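# Fetch utility cart, park it in yellow bay, close door

## Task

Go into the adjoining room, fetch the utility cart, and leave it parked in the yellow bay so that each of its four wheels sits fully inside the taped area and touches none of the tape. The cart's load has to remain on it, with no part extending beyond the cart's edges. Afterwards, close the sliding door completely. The task fails if the sliding door is slammed while opening or closing it, or if the robot tips over or is left leaning. Anything that stays in place only because the robot is holding it at the end is not counted as achieved.

## Robot and tools

Robot: a Hello Robot Stretch 4 with one arm. It has an omni-wheel base, a lift that rides up a mast, an arm that telescopes straight forward, a three-joint wrist (yaw, pitch, roll) and a two-finger gripper. It stands about 1.6 m tall, and no part of the base rim is more than 0.23 m from the base origin. Occasionally something outside the robot may nudge a loose object.

Frames: the base frame sits on the floor beneath the base centre, with x ahead, y to the left and z up. hand_pose, a point between the open fingertips, is reported in this frame; the printed value may be slightly off. When all wrist joints are 0, the hand axes line up with the base axes. The odometry frame is where the base frame was when the scene began.

execute_actions: arguments are "actions" (a list holding one action, or empty to just read the state and images) and an optional "cameras" list chosen from head_camera, head_left_camera, head_right_camera, wrist_camera, all. Leaving it out, null or ["all"] returns every camera; [] returns none; a wrong name rejects the call. An action contains "base", "joints", or both, plus optional "pace" and "contact_limits". Alternatively it is {"end_of_arm": "enable_torque"} by itself, which powers back up any wrist or gripper motor that has turned off, holding it where it is. All motions in one action begin together and may finish at different times. A single action runs for 15 s at most.

"base" is relative to where the base last reported itself, and holds exactly one key. translate_m is a straight drive in metres, -2 to 2, with forward positive. strafe_m is a sideways move in metres, -2 to 2, with left positive. rotate_rad is an on-the-spot turn in radians, -3.2 to 3.2, with counter-clockwise (left) positive.

"joints" is an object of absolute targets keyed by joint name, not offsets. The ranges are: lift_m 0 to 1.2; arm_m 0 to 0.55 (extension); wrist_yaw_rad -1.134 to 4.276 (0 ahead, left positive, 3.14 tucked back, beyond 3.4 the arm may block it); wrist_pitch_rad -1.117 to 4.259 (0 level, 1.57 pointing down); wrist_roll_rad -1.117 to 4.259 (0 puts the fingers at equal height, positive turns clockwise as seen from behind); gripper_m -0.038 to 0.141, the fingertip gap in metres, where negative means the fingers squeeze each other. A joint target outside its range is clipped and the result reports that. Any other bad value or unknown key rejects the whole call and nothing moves. A joint or base left out of an action may keep driving toward an earlier target without showing it in the status.

"pace" is "slow", "default", "fast" or "max", giving base speeds of up to 0.1, 0.3, 0.4 or 0.6 m/s and turn rates of 1, 2, 3 or 4 rad/s. With the lift above 0.2 these are reduced further, down to 0.3 m/s and 1 rad/s at lift 1.2. Wrist speed does not depend on pace. "contact_limits" accepts only arm_m, from 0 (gentlest) to 0.75 (firmest), with 0.5 as the default. It sets how much force the arm may use before it halts.

wait: {"seconds": 0 to 10}. It commands nothing new and returns the same information as an empty action. zoom_image: {"camera", "region": [x0, y0, x1, y1]} in pixels from the top-left corner, at most 504 by 504. It gives a sharper crop of that camera's latest full image. finished_scene: {"scene": n}. It closes the scene permanently once the last command has been held, and the result reports whether the goal was met. The goal must still be satisfied at that point. A reply containing no tool call ends the run.

Results: base_status and joint_status report how each motion finished. "done" for the base only means the wheels turned the commanded amount, even if they slipped. "off_target" means the part stopped short and may still be pushing. "contact_stop_at_<key>" means it met something; the lift, arm or wheels then go slack, so a lift can sag and a base can roll. "limit_stop_at_<name>" is a built-in limit. "limit_stop_at_tilt" (lean above 6 degrees) makes lift, arm and wheels slack and unresponsive until the lean decreases. "limit_stop_at_own_body" means a self-collision check fired; moving away from the body still works, and it tends to happen when the gripper is pitched up (below -0.2) and rolled (below -0.4 or above 4). "torque_fault" means a wrist motor overloaded and went limp; send enable_torque. After any stop, that joint forgets its target, and later calls in the same reply are skipped. on_its_own lists things that were not commanded; "held at" there is the target, not the actual position.

lidar_m: 12 distances in metres from the base origin, in 30-degree sectors going counter-clockwise from straight ahead (1st ahead, 4th left, 7th behind, 10th right). "-" means nothing detected or closer than 0.25 m. It senses from about 0.15 m up to robot height and can miss glass, thin legs and objects behind the robot. wrist_depth_mm: a 7x7 grid in mm (100 to 2000), starting top-left, that includes the robot's own body. base_odometry counts wheel rotation, with heading from -3.142 to 3.142 and left positive. If turned_by_wheels and turned_by_imu disagree by more than about 0.1 rad, the base slipped or hit something. base_tilt is in degrees, positive leaning forward or right, with a fixed bias of up to 1.5. motor_effort is percent of maximum, with the peak in brackets; readings are noisy and offset. Wheel effort is positive for a rightward turn.

Gripping: close to a gap smaller than the object. A tighter command squeezes harder and pulls the object toward the wrist. A firm grip only shows in gripper_m effort. If the fingertips stick on a surface, raise the lift.

Cameras: head_camera sits at the mast top looking ahead and down, so turn the base to look around. head_left_camera and head_right_camera are fisheyes that look more steeply down and show the base and arm. wrist_camera looks along the fingers.

Avoid: slamming the door, tipping over (especially when carrying more than 1 kg with arm_m over 0.2 while moving fast, or pushing hard with the lift high), drops, slips, hard impacts and forceful pushes. To unfold at the start, send lift_m 0.4 and wrist_yaw_rad 0 together. The simulation continues while you compose each reply, with the robot holding its last command.

Each tool is called after "Emit:" by a JSON object that holds its "api" and its "payload".

## Session

Emit:
{"api": "execute_actions", "payload": {"actions": []}}

Scene clock: 0.00 s.
base_odometry: x=+0.000 y=+0.000 heading=+0.000 (m, m, rad; odometry frame)
turned_by_wheels: +0.000 (rad since the last result)
turned_by_imu: +0.000 (rad since the last result)
base_tilt: forward=-0.4 right=+0.2 (deg)
lidar_m: 0.87 1.03 0.86 0.86 1.02 1.08 1.09 1.29 2.26 1.67 1.05 0.84
base_status: not commanded
joint_positions: lift_m=+0.248 arm_m=-0.003 wrist_yaw_rad=+3.143 wrist_pitch_rad=+0.018 wrist_roll_rad=+0.015 gripper_m=+0.057
joint_status: not commanded
motor_effort: lift_m=+18 arm_m=+0 wrist_yaw_rad=-2 wrist_pitch_rad=-7 wrist_roll_rad=+0 gripper_m=-3 wheel_0=+1 wheel_1=+0 wheel_2=+0 (%)
hand_pose: x=-0.1202 y=+0.0870 z=+0.4205 quat_wxyz=(-0.001, -0.009, +0.008, +1.000) (m; base frame)
wrist_depth_mm: - 137 1281 1281 1182 1098 1025 / - 121 159 1281 1160 1098 1042 / - 123 161 1229 1182 1118 1042 / 111 138 224 1255 1182 1118 1042 / 222 1464 1336 1281 1182 1098 1060 / 1537 1464 195 1281 192 1098 1042 / 1060 1042 1138 144 1098 991 1042
pictures: head_camera, head_left_camera, head_right_camera, wrist_camera
Images, in order (width x height): head_camera 420x560, head_left_camera 420x672, head_right_camera 420x672, wrist_camera 616x392.

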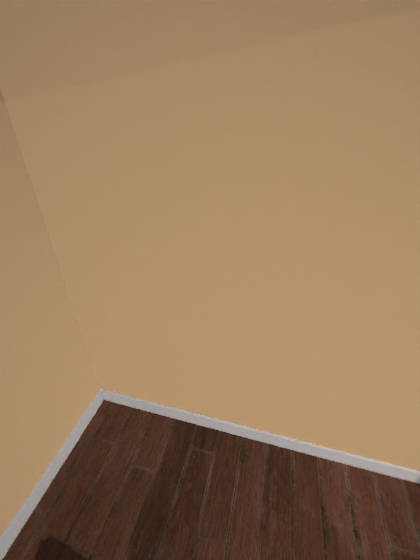

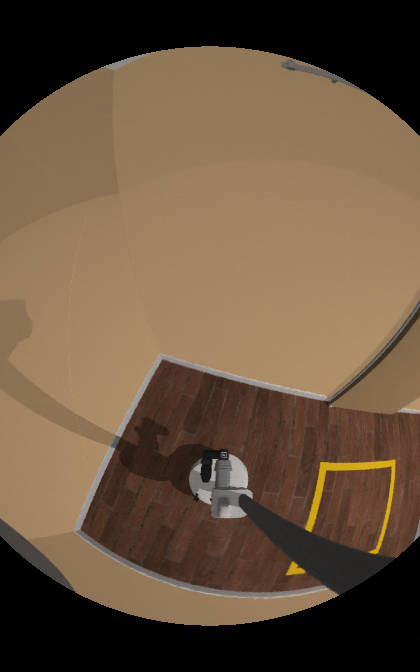

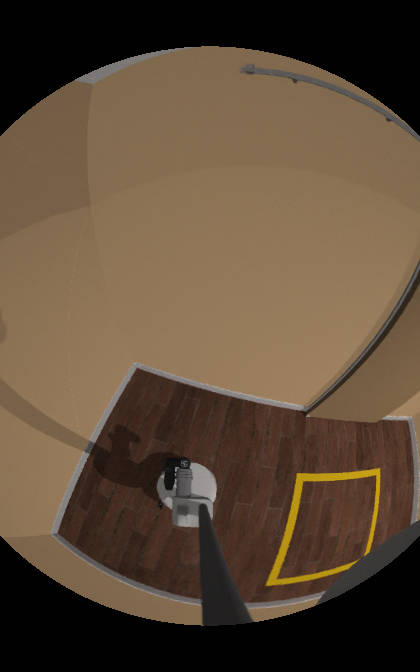

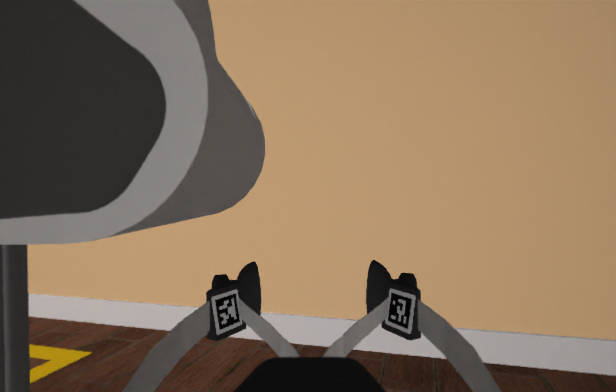

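Emit:
{"api": "execute_actions", "payload": {"actions": [{"base":{"rotate_rad":-1.0}}]}}

Emit:
{"api": "execute_actions", "payload": {"actions": [{"base":{"rotate_rad":-1.0}}]}}

Emit:
{"api": "execute_actions", "payload": {"actions": [{"base":{"rotate_rad":-1.2}}]}}

Scene clock: 6.33 s.
base_odometry: x=+0.000 y=+0.000 heading=-0.999 (m, m, rad; odometry frame)
turned_by_wheels: -0.999 (rad since the last result)
turned_by_imu: -1.007 (rad since the last result)
base_tilt: forward=-0.4 right=+0.2 (deg)
lidar_m: 1.01 0.86 0.89 0.98 0.85 0.86 1.08 1.08 1.07 1.33 2.49 1.52
base_status: done
joint_positions: lift_m=+0.248 arm_m=-0.003 wrist_yaw_rad=+3.143 wrist_pitch_rad=+0.018 wrist_roll_rad=+0.015 gripper_m=+0.057
joint_status: not commanded
motor_effort: lift_m=+18(18) arm_m=+0(0) wrist_yaw_rad=-2(2) wrist_pitch_rad=-7(8) wrist_roll_rad=+0(1) gripper_m=-5(1) wheel_0=+3(5) wheel_1=+3(11) wheel_2=+3(7) (%)
hand_pose: x=-0.1202 y=+0.0870 z=+0.4205 quat_wxyz=(-0.001, -0.009, +0.008, +1.000) (m; base frame)
wrist_depth_mm: - 137 1397 1366 1098 904 768 / - 122 159 1366 1098 904 788 / - 122 161 1397 1118 917 788 / 111 138 223 1397 1118 904 778 / 221 1182 1397 1430 1098 917 768 / 1060 1182 195 1366 192 904 788 / 1042 1042 1160 144 1060 854 788
pictures: head_camera, head_left_camera, head_right_camera, wrist_camera
Images, in order (width x height): head_camera 420x560, head_left_camera 420x672, head_right_camera 420x672, wrist_camera 616x392.

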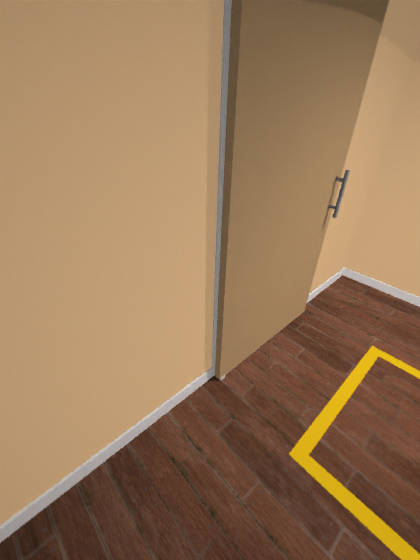

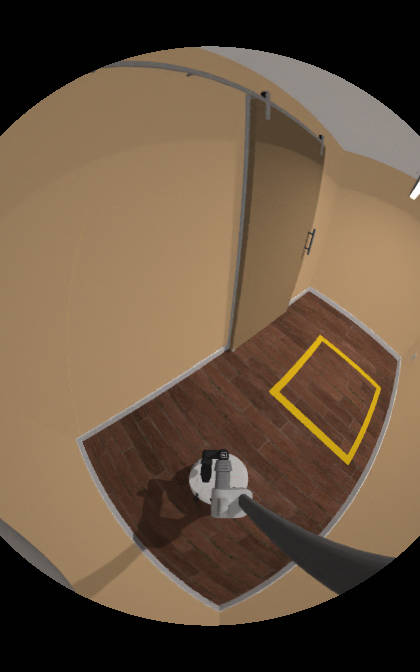

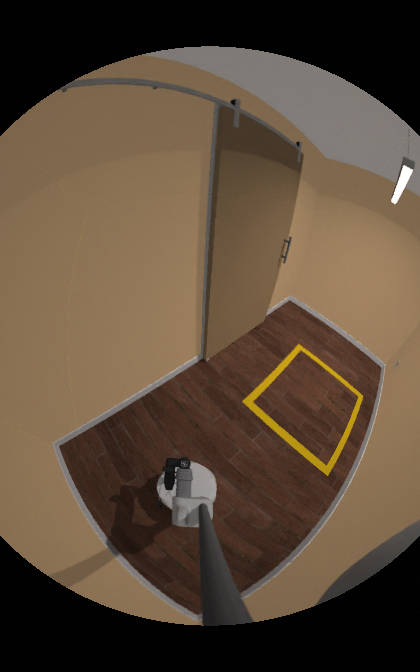

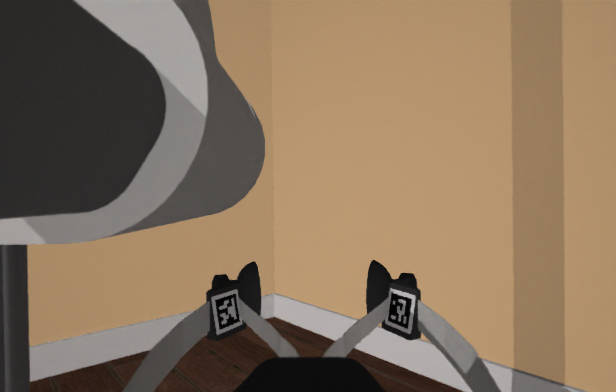

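Scene clock: 8.03 s.
base_odometry: x=+0.000 y=+0.000 heading=-1.999 (m, m, rad; odometry frame)
turned_by_wheels: -1.000 (rad since the last result)
turned_by_imu: -1.006 (rad since the last result)
base_tilt: forward=-0.3 right=+0.2 (deg)
lidar_m: 2.74 1.43 0.98 0.88 0.90 0.97 0.87 0.87 1.10 1.08 1.09 1.35
base_status: done
joint_positions: lift_m=+0.248 arm_m=-0.003 wrist_yaw_rad=+3.143 wrist_pitch_rad=+0.018 wrist_roll_rad=+0.015 gripper_m=+0.057
joint_status: not commanded
motor_effort: lift_m=+18(18) arm_m=+0(0) wrist_yaw_rad=-2(2) wrist_pitch_rad=-9(8) wrist_roll_rad=+0(0) gripper_m=-2(3) wheel_0=+1(6) wheel_1=+1(12) wheel_2=+1(7) (%)
hand_pose: x=-0.1202 y=+0.0870 z=+0.4205 quat_wxyz=(-0.001, -0.009, +0.008, +1.000) (m; base frame)
wrist_depth_mm: - 137 1008 1025 1078 1098 1060 / - 121 160 1042 1078 1098 1078 / - 122 161 1042 1060 1098 1060 / 111 138 224 1042 1078 1118 1060 / 221 976 1008 1042 1078 1098 1060 / 931 976 195 1042 192 1118 1078 / 946 946 976 144 1060 1008 1008
pictures: head_camera, head_left_camera, head_right_camera, wrist_camera
Images, in order (width x height): head_camera 420x560, head_left_camera 420x672, head_right_camera 420x672, wrist_camera 616x392.

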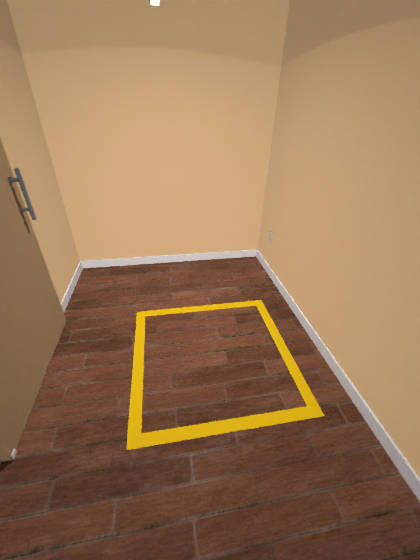

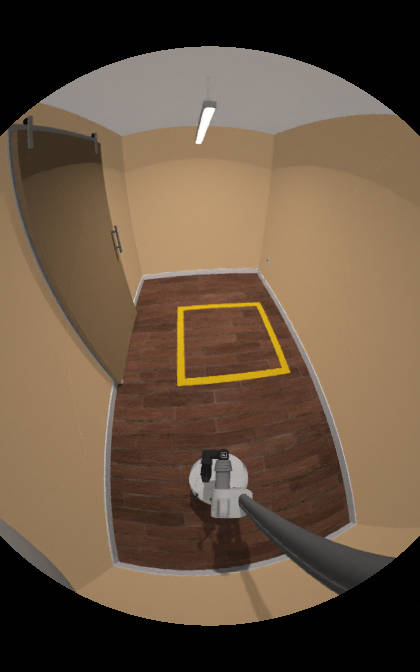

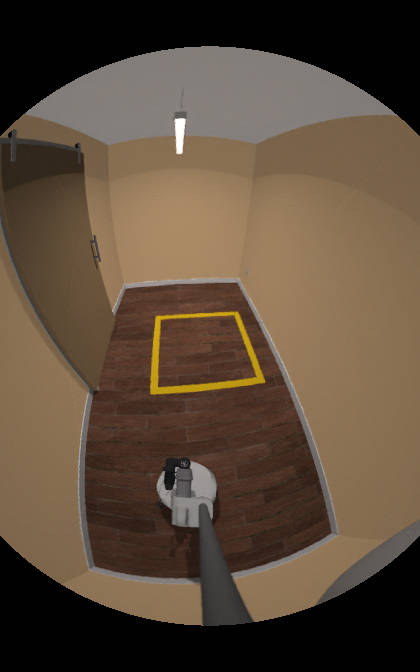

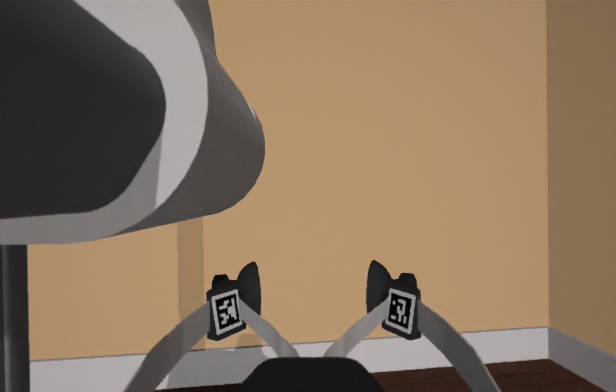

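Scene clock: 9.87 s.
base_odometry: x=+0.000 y=+0.000 heading=+3.084 (m, m, rad; odometry frame)
turned_by_wheels: -1.200 (rad since the last result)
turned_by_imu: -1.208 (rad since the last result)
base_tilt: forward=-0.3 right=+0.2 (deg)
lidar_m: 1.08 1.22 2.07 1.83 1.07 0.88 0.88 1.02 0.87 0.87 0.96 1.09
base_status: done
joint_positions: lift_m=+0.248 arm_m=-0.003 wrist_yaw_rad=+3.143 wrist_pitch_rad=+0.018 wrist_roll_rad=+0.015 gripper_m=+0.057
joint_status: not commanded
motor_effort: lift_m=+18(18) arm_m=+0(0) wrist_yaw_rad=-2(2) wrist_pitch_rad=-7(8) wrist_roll_rad=+0(0) gripper_m=-4(3) wheel_0=+0(7) wheel_1=+1(5) wheel_2=+1(7) (%)
hand_pose: x=-0.1202 y=+0.0870 z=+0.4205 quat_wxyz=(-0.001, -0.009, +0.008, +1.000) (m; base frame)
wrist_depth_mm: - 137 1078 1042 1008 931 904 / - 121 159 1060 976 931 878 / - 123 161 1042 976 931 904 / 111 138 222 1025 960 946 891 / 222 1138 1078 1025 991 946 891 / 1138 1160 195 1042 191 917 891 / 1078 1042 1060 143 960 917 891
pictures: head_camera, head_left_camera, head_right_camera, wrist_camera
Images, in order (width x height): head_camera 420x560, head_left_camera 420x672, head_right_camera 420x672, wrist_camera 616x392.

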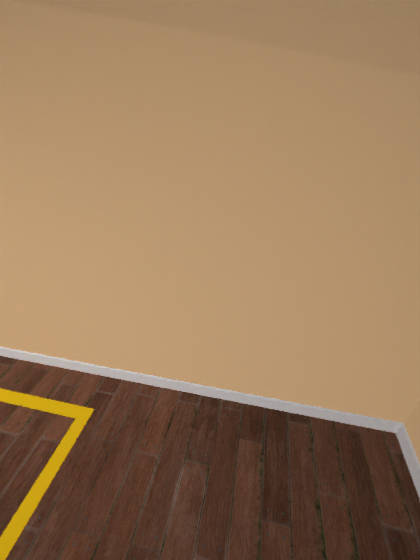

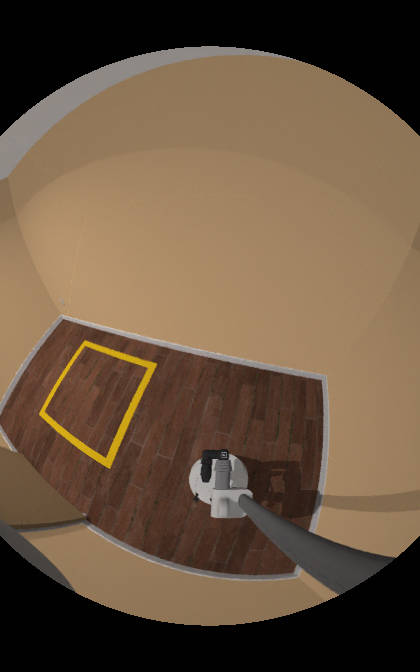

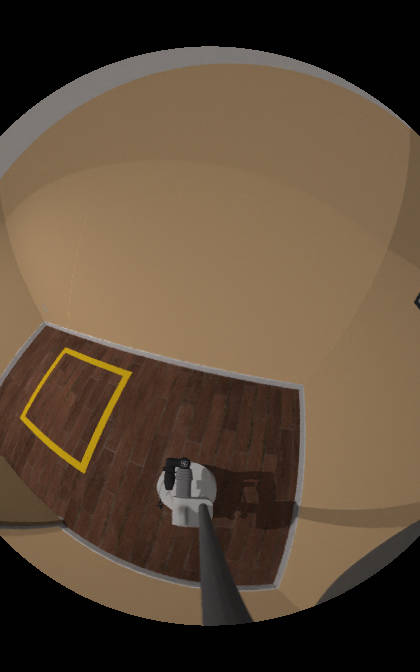

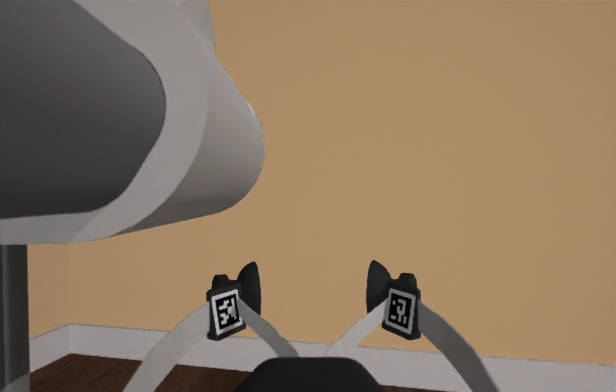

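Emit:
{"api": "execute_actions", "payload": {"actions": [{"base":{"rotate_rad":2.95},"joints":{"lift_m":0.7,"wrist_yaw_rad":0}}], "cameras": []}}

Emit:
{"api": "execute_actions", "payload": {"actions": [{"base":{"strafe_m":-1.3},"joints":{"gripper_m":0.12}}]}}

Scene clock: 24.90 s.
base_odometry: x=+0.000 y=+0.000 heading=-0.249 (m, m, rad; odometry frame)
turned_by_wheels: +2.950 (rad since the last result)
turned_by_imu: +2.966 (rad since the last result)
base_tilt: forward=-0.5 right=+0.2 (deg)
lidar_m: 0.87 0.91 0.89 0.83 0.88 1.13 1.08 1.12 1.63 2.85 1.22 0.91
base_status: done
joint_positions: lift_m=+0.700 arm_m=-0.003 wrist_yaw_rad=+0.000 wrist_pitch_rad=+0.018 wrist_roll_rad=+0.015 gripper_m=+0.057
joint_status: all done
motor_effort: lift_m=+22(23) arm_m=+0(0) wrist_yaw_rad=-3(8) wrist_pitch_rad=-8(6) wrist_roll_rad=+0(0) gripper_m=-3(5) wheel_0=+0(6) wheel_1=-1(8) wheel_2=+0(10) (%)
hand_pose: x=+0.4568 y=-0.0873 z=+0.8726 quat_wxyz=(+1.000, +0.008, +0.009, +0.000) (m; base frame)
wrist_depth_mm: 699 691 683 676 683 668 661 / 691 691 683 676 676 668 661 / 691 683 683 683 676 661 668 / 715 691 691 691 676 668 668 / 707 699 683 676 676 683 676 / 707 699 195 699 192 676 676 / 715 699 699 143 683 676 676
pictures: none
No camera images: the call's "cameras" was empty. Leave "cameras" out to get every camera's image.

Scene clock: 30.57 s.
base_odometry: x=-0.321 y=-1.260 heading=-0.249 (m, m, rad; odometry frame)
turned_by_wheels: +0.000 (rad since the last result)
turned_by_imu: +0.005 (rad since the last result)
base_tilt: forward=-0.4 right=+0.2 (deg)
lidar_m: 0.79 0.80 1.26 2.15 1.57 1.17 1.11 1.17 1.61 1.54 1.21 0.83
base_status: done
joint_positions: lift_m=+0.700 arm_m=-0.003 wrist_yaw_rad=+0.000 wrist_pitch_rad=+0.018 wrist_roll_rad=+0.015 gripper_m=+0.120
joint_status: all done
motor_effort: lift_m=+22(22) arm_m=+0(0) wrist_yaw_rad=-3(3) wrist_pitch_rad=-8(8) wrist_roll_rad=+0(0) gripper_m=-4(8) wheel_0=+0(10) wheel_1=-1(10) wheel_2=+1(1) (%)
hand_pose: x=+0.4568 y=-0.0874 z=+0.8726 quat_wxyz=(+1.000, +0.008, +0.009, +0.000) (m; base frame)
wrist_depth_mm: 603 597 585 580 574 564 559 / 609 591 580 580 580 580 580 / 609 603 585 585 580 574 569 / 609 603 585 585 574 580 564 / 609 597 591 591 574 569 564 / 603 603 591 591 580 215 574 / 603 609 591 142 585 580 574
pictures: head_camera, head_left_camera, head_right_camera, wrist_camera
Images, in order (width x height): head_camera 420x560, head_left_camera 420x672, head_right_camera 420x672, wrist_camera 616x392.

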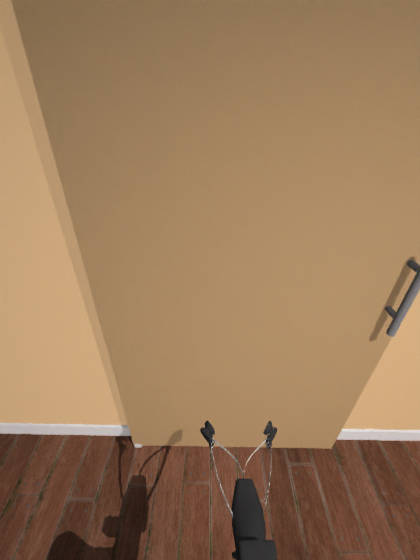

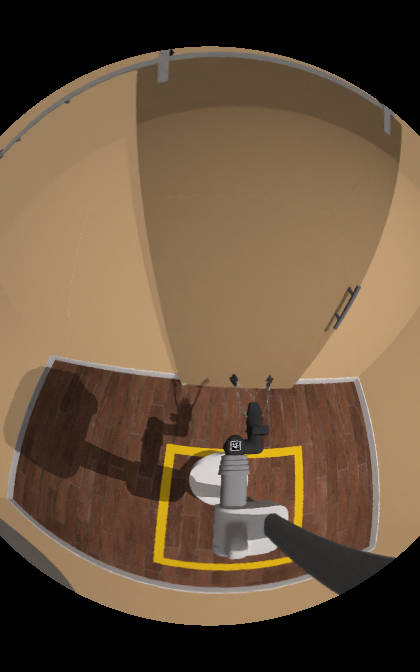

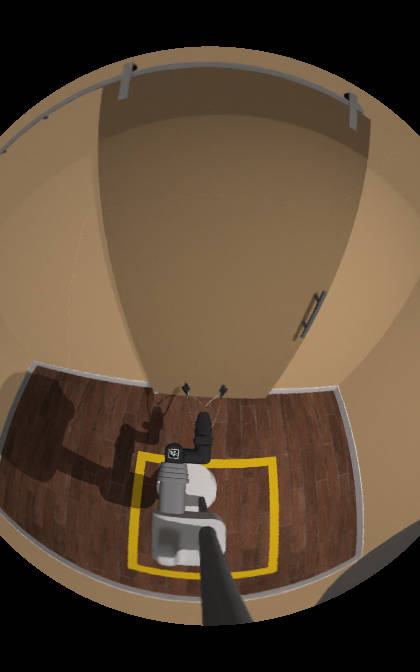

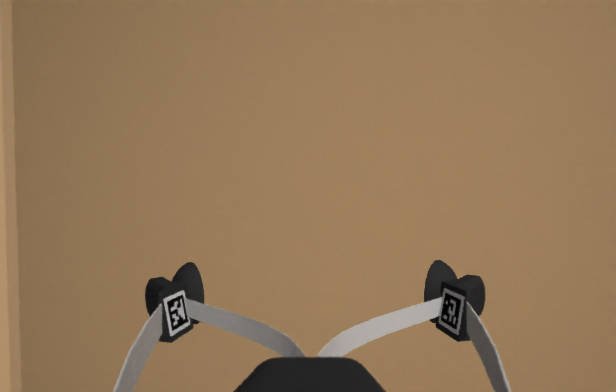

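Emit:
{"api": "execute_actions", "payload": {"actions": [{"base":{"strafe_m":-0.38},"joints":{"lift_m":0.83}}]}}

Scene clock: 37.27 s.
base_odometry: x=-0.414 y=-1.628 heading=-0.249 (m, m, rad; odometry frame)
turned_by_wheels: +0.000 (rad since the last result)
turned_by_imu: +0.000 (rad since the last result)
base_tilt: forward=-0.3 right=+0.2 (deg)
lidar_m: 0.77 0.82 1.25 2.54 1.55 1.16 1.12 1.19 1.20 1.16 1.18 0.74
base_status: done
joint_positions: lift_m=+0.830 arm_m=-0.003 wrist_yaw_rad=+0.000 wrist_pitch_rad=+0.018 wrist_roll_rad=+0.015 gripper_m=+0.120
joint_status: all done
motor_effort: lift_m=+22(23) arm_m=+0(0) wrist_yaw_rad=-2(2) wrist_pitch_rad=-5(7) wrist_roll_rad=+0(0) gripper_m=-1(0) wheel_0=+0(9) wheel_1=-1(9) wheel_2=+2(1) (%)
hand_pose: x=+0.4568 y=-0.0874 z=+1.0026 quat_wxyz=(+1.000, +0.008, +0.009, +0.000) (m; base frame)
wrist_depth_mm: 585 574 574 574 564 621 621 / 591 585 580 574 569 615 609 / 585 580 574 585 569 627 615 / 591 591 591 574 564 634 627 / 591 591 585 580 569 627 621 / 591 591 574 580 569 213 621 / 597 597 580 141 574 569 627
pictures: head_camera, head_left_camera, head_right_camera, wrist_camera
Images, in order (width x height): head_camera 420x560, head_left_camera 420x672, head_right_camera 420x672, wrist_camera 616x392.

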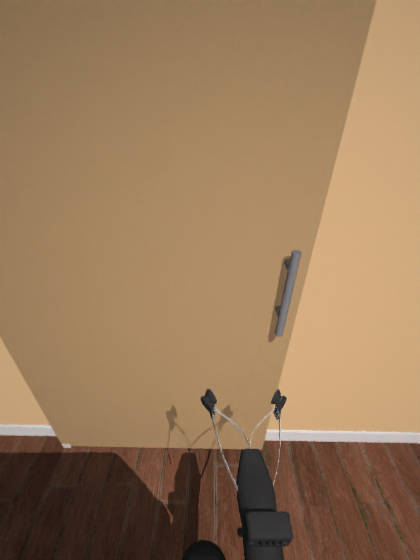

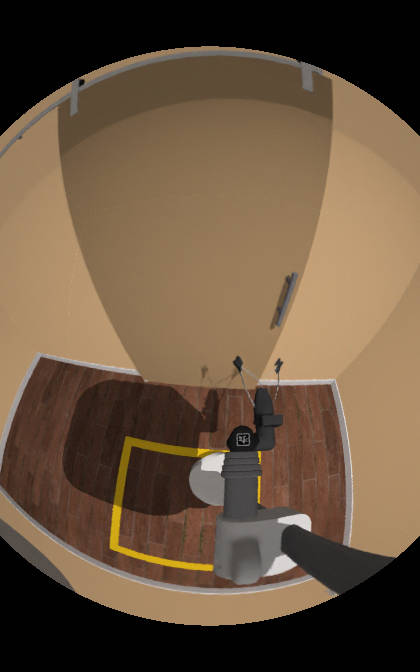

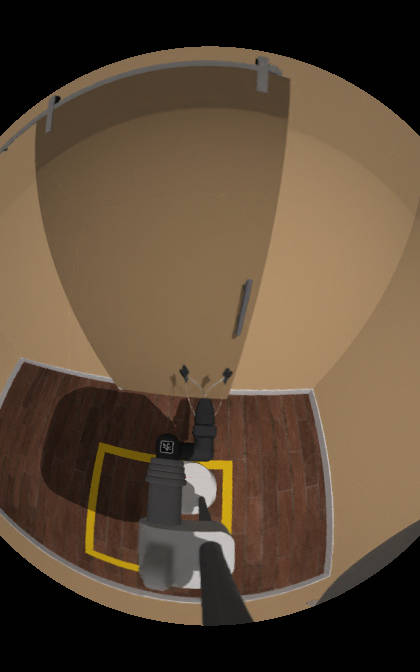

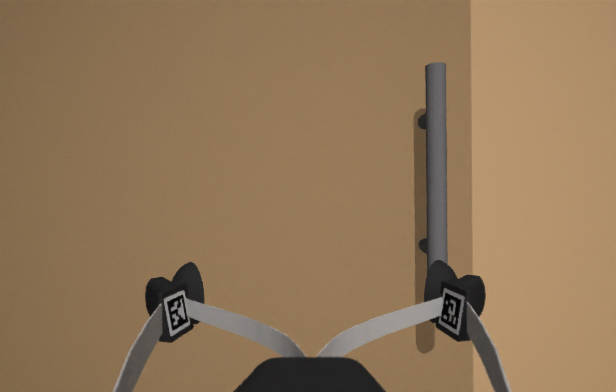

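Emit:
{"api": "execute_actions", "payload": {"actions": [{"base":{"strafe_m":-0.15},"joints":{"lift_m":0.86}}], "cameras": []}}

Emit:
{"api": "execute_actions", "payload": {"actions": [{"joints":{"arm_m":0.27}}], "cameras": ["wrist_camera","head_camera"]}}

Scene clock: 44.67 s.
base_odometry: x=-0.451 y=-1.774 heading=-0.249 (m, m, rad; odometry frame)
turned_by_wheels: +0.000 (rad since the last result)
turned_by_imu: -0.001 (rad since the last result)
base_tilt: forward=-0.4 right=+0.2 (deg)
lidar_m: 0.73 0.81 1.14 2.68 1.58 1.16 1.12 1.20 1.06 0.99 1.07 0.90
base_status: done
joint_positions: lift_m=+0.860 arm_m=-0.003 wrist_yaw_rad=+0.000 wrist_pitch_rad=+0.018 wrist_roll_rad=+0.015 gripper_m=+0.120
joint_status: all done
motor_effort: lift_m=+22(22) arm_m=+0(0) wrist_yaw_rad=-2(2) wrist_pitch_rad=-9(6) wrist_roll_rad=+0(0) gripper_m=+0(1) wheel_0=+1(8) wheel_1=-1(8) wheel_2=+2(2) (%)
hand_pose: x=+0.4568 y=-0.0874 z=+1.0326 quat_wxyz=(+1.000, +0.008, +0.009, +0.000) (m; base frame)
wrist_depth_mm: 585 569 569 564 627 615 615 / 591 574 574 564 621 621 609 / 591 585 569 574 627 621 627 / 585 574 569 574 627 621 615 / 597 585 574 569 627 627 627 / 591 580 580 580 564 214 627 / 597 585 580 142 627 621 621
pictures: none
No camera images: the call's "cameras" was empty. Leave "cameras" out to get every camera's image.

Scene clock: 46.60 s.
base_odometry: x=-0.451 y=-1.774 heading=-0.249 (m, m, rad; odometry frame)
turned_by_wheels: +0.000 (rad since the last result)
turned_by_imu: -0.001 (rad since the last result)
base_tilt: forward=-0.3 right=+0.2 (deg)
lidar_m: 0.72 0.83 1.17 2.68 1.58 1.18 1.12 1.18 1.04 1.01 1.07 0.87
base_status: not commanded
joint_positions: lift_m=+0.860 arm_m=+0.269 wrist_yaw_rad=+0.000 wrist_pitch_rad=+0.018 wrist_roll_rad=+0.015 gripper_m=+0.120
joint_status: all done
motor_effort: lift_m=+22(22) arm_m=+6(6) wrist_yaw_rad=-2(1) wrist_pitch_rad=-7(5) wrist_roll_rad=+0(0) gripper_m=-3(1) wheel_0=+1(0) wheel_1=-1(1) wheel_2=+1(2) (%)
hand_pose: x=+0.7283 y=-0.0874 z=+1.0326 quat_wxyz=(+1.000, +0.008, +0.009, +0.000) (m; base frame)
wrist_depth_mm: 303 301 297 294 290 353 349 / 303 300 294 294 290 355 351 / 306 300 300 296 293 355 353 / 307 303 298 297 294 355 351 / 307 304 300 297 296 355 353 / 306 306 298 297 294 214 357 / 309 304 303 141 297 359 355
pictures: head_camera, wrist_camera
Images, in order (width x height): head_camera 420x560, wrist_camera 616x392.

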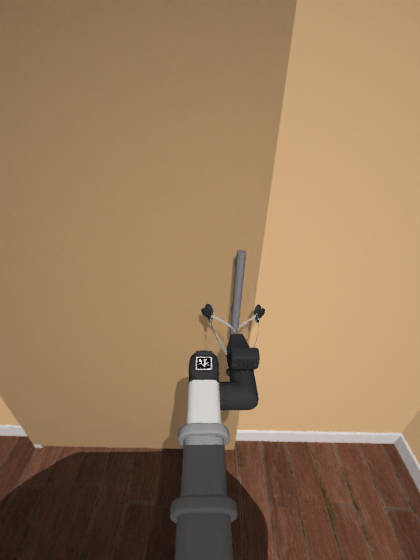

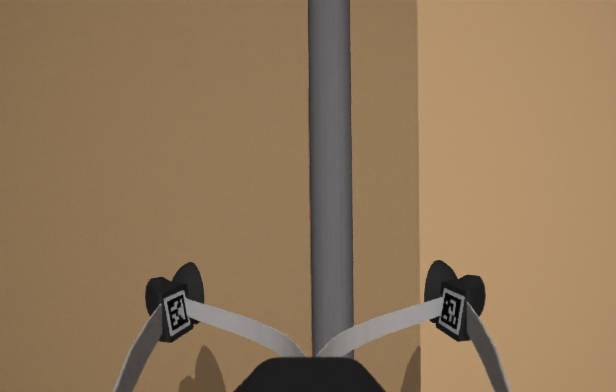

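Emit:
{"api": "execute_actions", "payload": {"actions": [{"base":{"rotate_rad":-0.04},"joints":{"arm_m":0.31}}], "cameras": ["wrist_camera"]}}

Emit:
{"api": "execute_actions", "payload": {"actions": [{"joints":{"gripper_m":0.0}}], "cameras": ["wrist_camera"]}}

Emit:
{"api": "execute_actions", "payload": {"actions": [{"base":{"strafe_m":0.5},"pace":"slow"}]}}

Scene clock: 56.33 s.
base_odometry: x=-0.451 y=-1.774 heading=-0.289 (m, m, rad; odometry frame)
turned_by_wheels: -0.040 (rad since the last result)
turned_by_imu: -0.041 (rad since the last result)
base_tilt: forward=-0.3 right=+0.2 (deg)
lidar_m: 0.72 0.81 1.12 2.71 1.63 1.17 1.11 1.17 1.08 1.01 1.05 0.86
base_status: done
joint_positions: lift_m=+0.860 arm_m=+0.309 wrist_yaw_rad=+0.000 wrist_pitch_rad=+0.018 wrist_roll_rad=+0.015 gripper_m=+0.120
joint_status: all done
motor_effort: lift_m=+22(22) arm_m=+6(6) wrist_yaw_rad=-2(1) wrist_pitch_rad=-6(7) wrist_roll_rad=+0(0) gripper_m=-1(2) wheel_0=+2(6) wheel_1=+4(2) wheel_2=-1(7) (%)
hand_pose: x=+0.7683 y=-0.0874 z=+1.0326 quat_wxyz=(+1.000, +0.008, +0.009, +0.000) (m; base frame)
wrist_depth_mm: 259 256 258 257 322 324 322 / 258 258 257 257 322 322 322 / 259 258 258 258 324 322 324 / 259 260 260 258 324 327 327 / 260 262 259 262 329 327 324 / 260 263 198 260 262 213 325 / 263 262 263 142 329 327 329
pictures: wrist_camera
Images, in order (width x height): wrist_camera 616x392.

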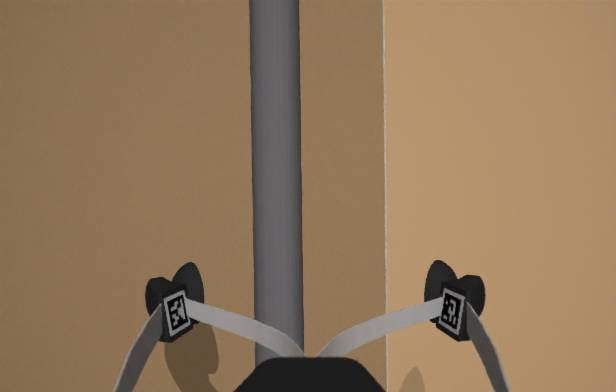

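Scene clock: 58.40 s.
base_odometry: x=-0.451 y=-1.773 heading=-0.287 (m, m, rad; odometry frame)
turned_by_wheels: +0.002 (rad since the last result)
turned_by_imu: +0.002 (rad since the last result)
base_tilt: forward=-0.3 right=+0.2 (deg)
lidar_m: 0.69 0.80 1.10 2.70 1.65 1.16 1.13 1.19 1.05 1.02 1.06 0.87
base_status: not commanded
joint_positions: lift_m=+0.860 arm_m=+0.311 wrist_yaw_rad=+0.022 wrist_pitch_rad=+0.018 wrist_roll_rad=+0.015 gripper_m=+0.001
joint_status: all done
on_its_own: wrist_yaw_rad is at rest, and its effort (-65) is outside its rest range (-13 to +13)
motor_effort: lift_m=+22(22) arm_m=-3(6) wrist_yaw_rad=-65(65) wrist_pitch_rad=-8(7) wrist_roll_rad=-1(0) gripper_m=-24(27) wheel_0=+10(10) wheel_1=+4(4) wheel_2=+16(16) (%)
hand_pose: x=+0.7717 y=-0.0811 z=+1.0326 quat_wxyz=(+1.000, +0.007, +0.009, +0.011) (m; base frame)
wrist_depth_mm: 256 254 252 183 247 312 310 / 255 255 252 184 247 314 312 / 257 255 252 186 248 315 310 / 258 255 253 186 250 315 312 / 259 256 254 187 250 314 310 / 259 257 187 187 189 317 310 / 259 256 254 157 251 314 314
pictures: wrist_camera
Images, in order (width x height): wrist_camera 616x392.

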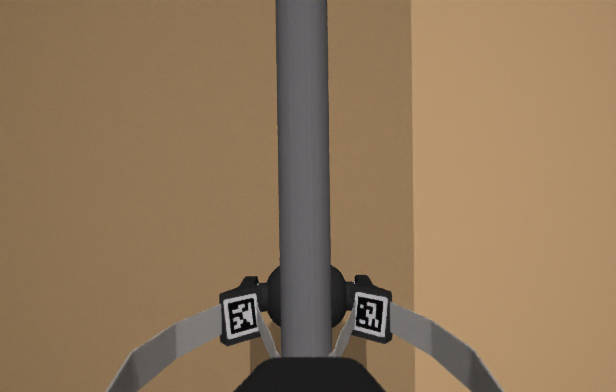

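Scene clock: 64.57 s.
base_odometry: x=-0.309 y=-1.294 heading=-0.288 (m, m, rad; odometry frame)
turned_by_wheels: -0.001 (rad since the last result)
turned_by_imu: -0.475 (rad since the last result)
base_tilt: forward=-1.0 right=+0.5 (deg)
lidar_m: 0.64 0.61 0.65 1.02 2.26 1.79 1.33 1.30 1.36 1.51 1.43 0.93
base_status: done
joint_positions: lift_m=+0.860 arm_m=+0.309 wrist_yaw_rad=-0.018 wrist_pitch_rad=+0.022 wrist_roll_rad=+0.015 gripper_m=+0.000
joint_status: not commanded
on_its_own: wrist_yaw_rad is at rest, and its effort (+50) is outside its rest range (-13 to +13)
motor_effort: lift_m=+21(22) arm_m=+5(6) wrist_yaw_rad=+50(61) wrist_pitch_rad=-18(18) wrist_roll_rad=+1(0) gripper_m=-6(26) wheel_0=-1(25) wheel_1=+5(9) wheel_2=-17(19) (%)
hand_pose: x=+0.7667 y=-0.0927 z=+1.0316 quat_wxyz=(+1.000, +0.008, +0.011, -0.009) (m; base frame)
wrist_depth_mm: 168 185 203 157 329 399 466 / 169 185 204 158 329 397 469 / 168 185 204 159 327 402 466 / 169 185 204 159 329 399 469 / 169 185 205 158 327 397 469 / 168 185 197 159 184 404 473 / 169 180 202 148 330 375 473
pictures: head_camera, head_left_camera, head_right_camera, wrist_camera
Images, in order (width x height): head_camera 420x560, head_left_camera 420x672, head_right_camera 420x672, wrist_camera 616x392.

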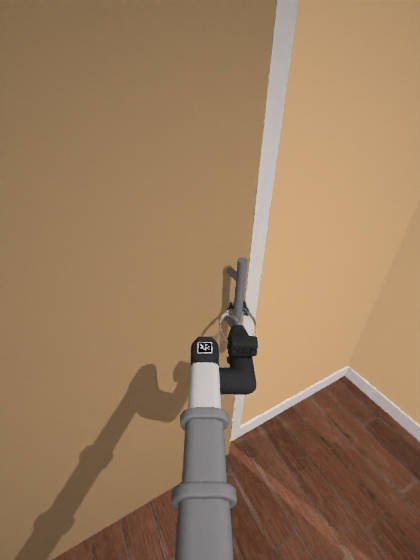

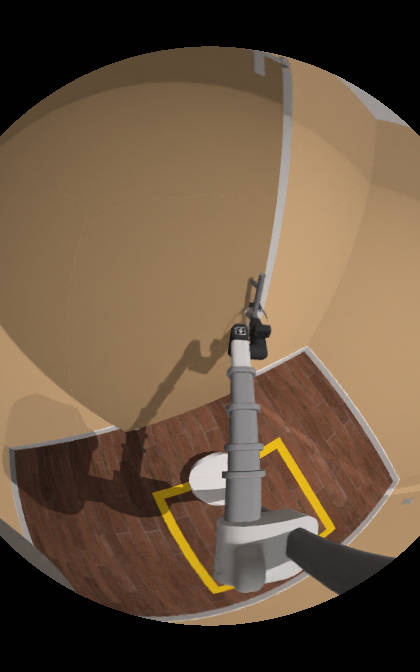

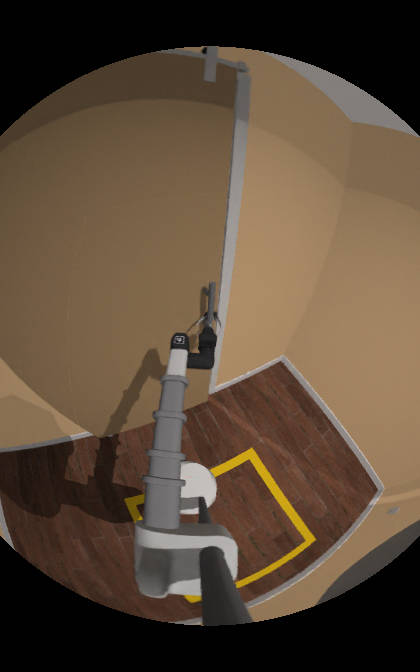

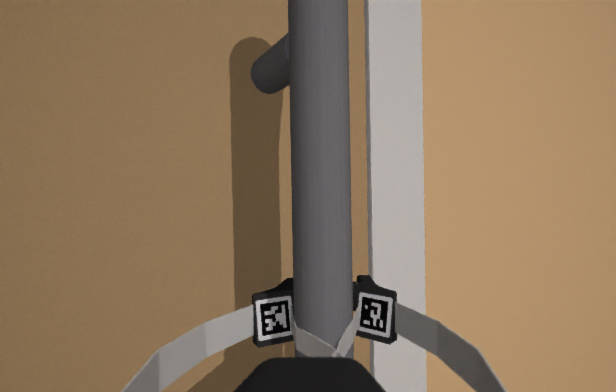

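Emit:
{"api": "execute_actions", "payload": {"actions": [{"joints":{"gripper_m":0.13}}], "cameras": []}}

Emit:
{"api": "execute_actions", "payload": {"actions": [{"joints":{"arm_m":0.0}}], "cameras": []}}

Emit:
{"api": "execute_actions", "payload": {"actions": [{"base":{"rotate_rad":0.475}}]}}

Scene clock: 86.10 s.
base_odometry: x=-0.309 y=-1.294 heading=-0.288 (m, m, rad; odometry frame)
turned_by_wheels: +0.000 (rad since the last result)
turned_by_imu: -0.002 (rad since the last result)
base_tilt: forward=-0.9 right=+0.4 (deg)
lidar_m: 0.64 0.57 0.64 1.02 2.27 1.79 1.36 1.28 1.40 1.49 1.41 0.95
base_status: not commanded
joint_positions: lift_m=+0.860 arm_m=+0.309 wrist_yaw_rad=-0.019 wrist_pitch_rad=+0.022 wrist_roll_rad=+0.015 gripper_m=+0.130
joint_status: all done
on_its_own: wrist_yaw_rad is at rest, and its effort (+51) is outside its rest range (-13 to +13)
motor_effort: lift_m=+21(21) arm_m=+6(5) wrist_yaw_rad=+51(51) wrist_pitch_rad=-16(19) wrist_roll_rad=+1(0) gripper_m=-3(1) wheel_0=-1(2) wheel_1=+5(5) wheel_2=-17(17) (%)
hand_pose: x=+0.7667 y=-0.0927 z=+1.0317 quat_wxyz=(+1.000, +0.008, +0.011, -0.009) (m; base frame)
wrist_depth_mm: 167 183 203 158 327 397 466 / 167 183 204 158 327 399 462 / 168 184 204 157 327 399 473 / 167 183 204 157 327 399 469 / 168 184 204 157 329 399 469 / 168 184 196 157 186 404 473 / 168 180 201 145 330 384 473
pictures: none
No camera images: the call's "cameras" was empty. Leave "cameras" out to get every camera's image.

Scene clock: 88.13 s.
base_odometry: x=-0.309 y=-1.294 heading=-0.287 (m, m, rad; odometry frame)
turned_by_wheels: +0.001 (rad since the last result)
turned_by_imu: -0.002 (rad since the last result)
base_tilt: forward=-0.4 right=+0.1 (deg)
lidar_m: 0.60 0.57 0.64 1.01 2.27 1.79 1.34 1.29 1.40 1.49 1.44 0.94
base_status: not commanded
joint_positions: lift_m=+0.860 arm_m=+0.001 wrist_yaw_rad=+0.000 wrist_pitch_rad=+0.018 wrist_roll_rad=+0.015 gripper_m=+0.130
joint_status: all done
motor_effort: lift_m=+21(21) arm_m=-6(6) wrist_yaw_rad=-2(51) wrist_pitch_rad=-8(17) wrist_roll_rad=+0(0) gripper_m=-1(2) wheel_0=+2(5) wheel_1=-1(5) wheel_2=-2(17) (%)
hand_pose: x=+0.4604 y=-0.0874 z=+1.0327 quat_wxyz=(+1.000, +0.007, +0.009, +0.000) (m; base frame)
wrist_depth_mm: 384 421 462 525 661 759 878 / 382 418 459 500 661 759 904 / 387 421 462 500 676 750 891 / 384 421 462 500 668 768 891 / 384 424 466 500 683 778 904 / 384 404 452 500 621 210 904 / 389 415 462 145 668 732 891
pictures: none
No camera images: the call's "cameras" was empty. Leave "cameras" out to get every camera's image.

Scene clock: 89.40 s.
base_odometry: x=-0.309 y=-1.294 heading=+0.188 (m, m, rad; odometry frame)
turned_by_wheels: +0.475 (rad since the last result)
turned_by_imu: +0.477 (rad since the last result)
base_tilt: forward=-0.5 right=+0.1 (deg)
lidar_m: 0.57 0.64 0.97 2.27 1.89 1.36 1.30 1.35 1.48 1.43 0.96 0.64
base_status: done
joint_positions: lift_m=+0.860 arm_m=+0.001 wrist_yaw_rad=+0.000 wrist_pitch_rad=+0.018 wrist_roll_rad=+0.015 gripper_m=+0.130
joint_status: not commanded
motor_effort: lift_m=+21(21) arm_m=-6(6) wrist_yaw_rad=-2(3) wrist_pitch_rad=-8(9) wrist_roll_rad=+0(0) gripper_m=-2(2) wheel_0=-1(5) wheel_1=-1(9) wheel_2=-1(7) (%)
hand_pose: x=+0.4604 y=-0.0874 z=+1.0327 quat_wxyz=(+1.000, +0.007, +0.009, +0.000) (m; base frame)
wrist_depth_mm: 394 394 392 392 389 387 389 / 394 394 394 392 392 392 392 / 397 392 397 389 389 389 387 / 399 397 394 394 392 392 392 / 397 397 394 394 394 394 392 / 399 397 394 392 397 210 394 / 402 402 394 144 397 397 394
pictures: head_camera, head_left_camera, head_right_camera, wrist_camera
Images, in order (width x height): head_camera 420x560, head_left_camera 420x672, head_right_camera 420x672, wrist_camera 616x392.

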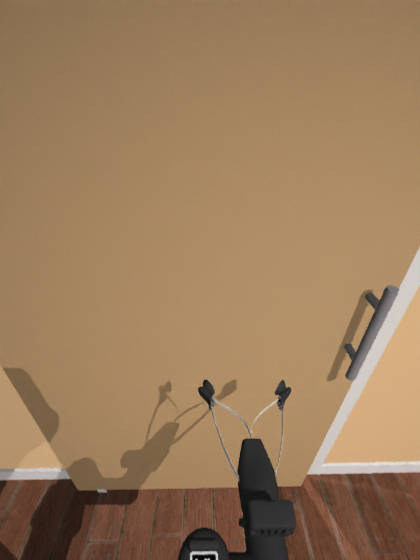

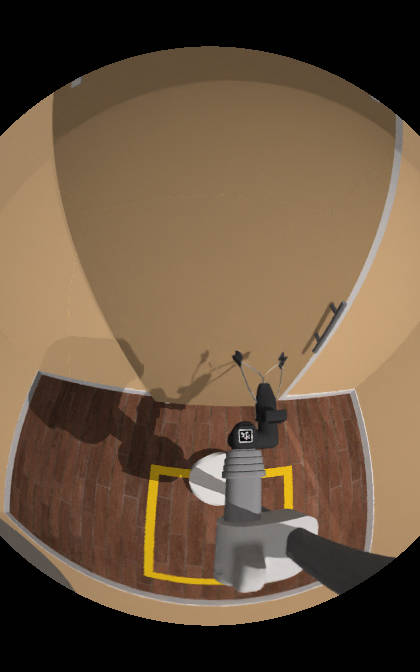

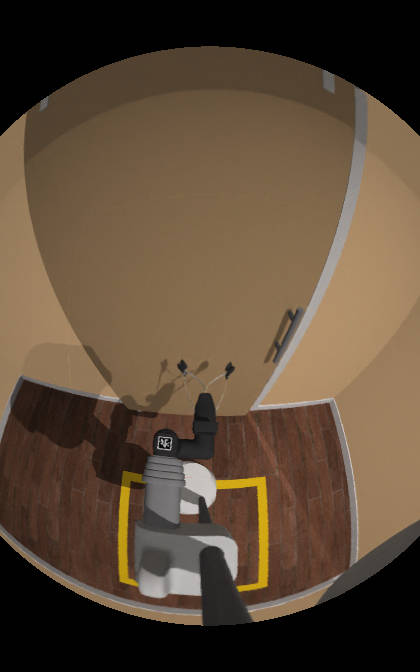

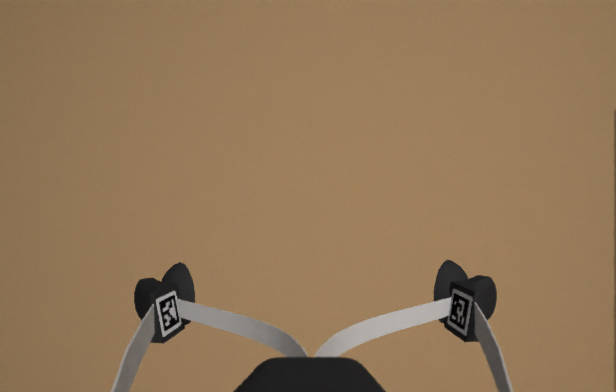

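Emit:
{"api": "execute_actions", "payload": {"actions": [{"base":{"strafe_m":-0.9}}], "cameras": []}}

Emit:
{"api": "execute_actions", "payload": {"actions": [{"base":{"rotate_rad":1.571},"joints":{"wrist_yaw_rad":-0.6}}], "cameras": []}}

Emit:
{"api": "execute_actions", "payload": {"actions": [{"base":{"strafe_m":-0.3}}]}}

Scene clock: 113.10 s.
base_odometry: x=-0.141 y=-2.178 heading=+0.188 (m, m, rad; odometry frame)
turned_by_wheels: +0.000 (rad since the last result)
turned_by_imu: +0.002 (rad since the last result)
base_tilt: forward=-0.4 right=+0.2 (deg)
lidar_m: 0.66 0.70 0.90 2.64 1.87 1.36 1.29 0.82 0.58 0.54 0.54 0.68
base_status: done
joint_positions: lift_m=+0.860 arm_m=+0.001 wrist_yaw_rad=+0.000 wrist_pitch_rad=+0.018 wrist_roll_rad=+0.015 gripper_m=+0.130
joint_status: not commanded
motor_effort: lift_m=+20(21) arm_m=-6(6) wrist_yaw_rad=-2(2) wrist_pitch_rad=-7(8) wrist_roll_rad=+0(0) gripper_m=-1(2) wheel_0=-1(8) wheel_1=+1(13) wheel_2=+0(1) (%)
hand_pose: x=+0.4604 y=-0.0874 z=+1.0327 quat_wxyz=(+1.000, +0.007, +0.009, +0.000) (m; base frame)
wrist_depth_mm: 466 466 462 459 455 455 452 / 462 466 462 455 455 455 449 / 466 466 462 462 459 459 452 / 462 469 466 462 459 459 455 / 466 466 466 462 466 462 459 / 473 466 466 469 462 209 455 / 473 469 469 144 466 462 469
pictures: none
No camera images: the call's "cameras" was empty. Leave "cameras" out to get every camera's image.

Scene clock: 115.17 s.
base_odometry: x=-0.141 y=-2.178 heading=+1.759 (m, m, rad; odometry frame)
turned_by_wheels: +1.571 (rad since the last result)
turned_by_imu: +1.580 (rad since the last result)
base_tilt: forward=-0.4 right=+0.1 (deg)
lidar_m: 2.61 1.88 1.36 1.28 0.78 0.57 0.54 0.54 0.71 0.66 0.68 0.87
base_status: done
joint_positions: lift_m=+0.860 arm_m=+0.001 wrist_yaw_rad=-0.600 wrist_pitch_rad=+0.018 wrist_roll_rad=+0.015 gripper_m=+0.130
joint_status: all done
motor_effort: lift_m=+21(20) arm_m=-6(6) wrist_yaw_rad=-3(5) wrist_pitch_rad=-9(6) wrist_roll_rad=+0(0) gripper_m=-1(0) wheel_0=-2(6) wheel_1=-1(4) wheel_2=-1(8) (%)
hand_pose: x=+0.3607 y=-0.2350 z=+1.0327 quat_wxyz=(+0.955, +0.010, +0.007, -0.295) (m; base frame)
wrist_depth_mm: - - 1618 931 699 564 - / - - 1661 960 691 554 - / - - 1576 960 707 544 - / - - 1618 976 715 554 - / - - 1661 946 707 539 960 / - - 1205 960 668 209 - / - - 1708 144 691 539 -
pictures: none
No camera images: the call's "cameras" was empty. Leave "cameras" out to get every camera's image.

Scene clock: 117.50 s.
base_odometry: x=+0.154 y=-2.122 heading=+1.758 (m, m, rad; odometry frame)
turned_by_wheels: +0.000 (rad since the last result)
turned_by_imu: +0.000 (rad since the last result)
base_tilt: forward=-0.4 right=+0.2 (deg)
lidar_m: 1.25 2.32 1.67 1.61 0.81 0.56 0.53 0.56 0.40 0.35 0.37 0.50
base_status: done
joint_positions: lift_m=+0.860 arm_m=+0.001 wrist_yaw_rad=-0.600 wrist_pitch_rad=+0.018 wrist_roll_rad=+0.015 gripper_m=+0.130
joint_status: not commanded
motor_effort: lift_m=+21(20) arm_m=-6(6) wrist_yaw_rad=-2(3) wrist_pitch_rad=-6(7) wrist_roll_rad=+1(1) gripper_m=+1(1) wheel_0=-2(8) wheel_1=+0(7) wheel_2=+0(2) (%)
hand_pose: x=+0.3607 y=-0.2350 z=+1.0327 quat_wxyz=(+0.955, +0.010, +0.007, -0.296) (m; base frame)
wrist_depth_mm: - 1205 597 397 343 294 262 / - 1618 609 366 343 293 262 / - 1618 609 359 343 297 263 / - 1661 609 368 343 297 263 / - 1661 615 364 345 287 265 / - 1756 347 362 338 209 266 / - 1008 621 145 343 300 264
pictures: head_camera, head_left_camera, head_right_camera, wrist_camera
Images, in order (width x height): head_camera 420x560, head_left_camera 420x672, head_right_camera 420x672, wrist_camera 616x392.

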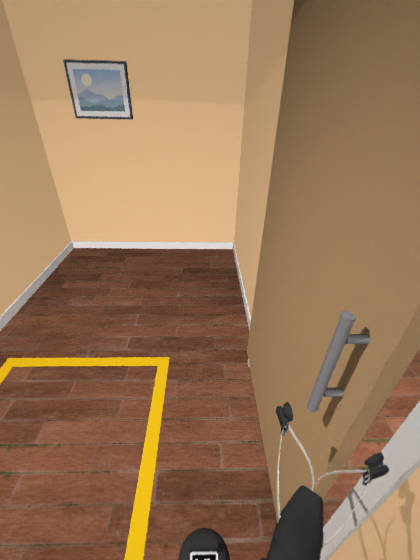

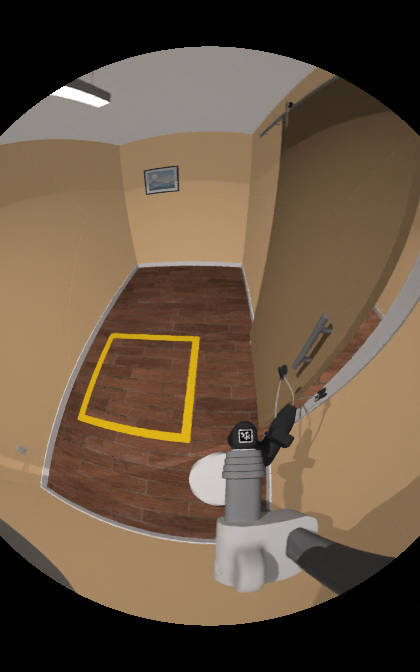

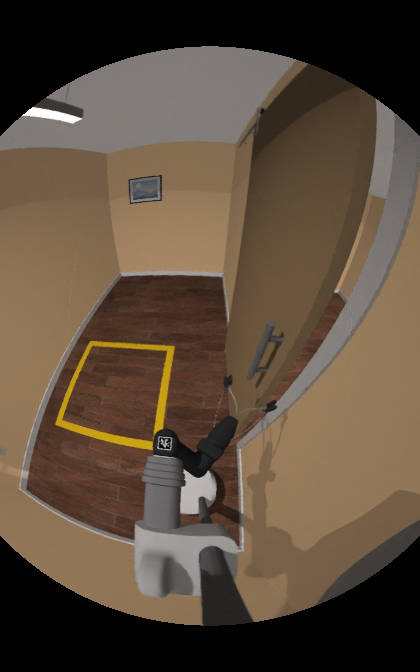

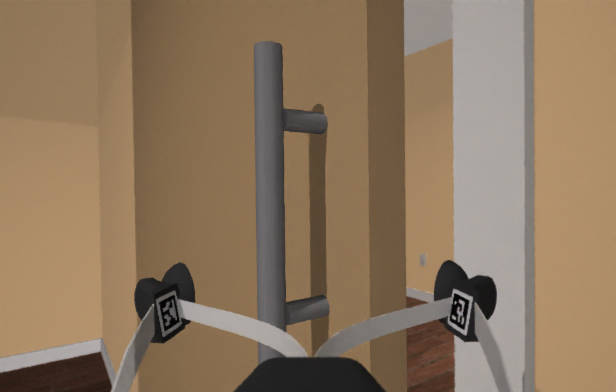

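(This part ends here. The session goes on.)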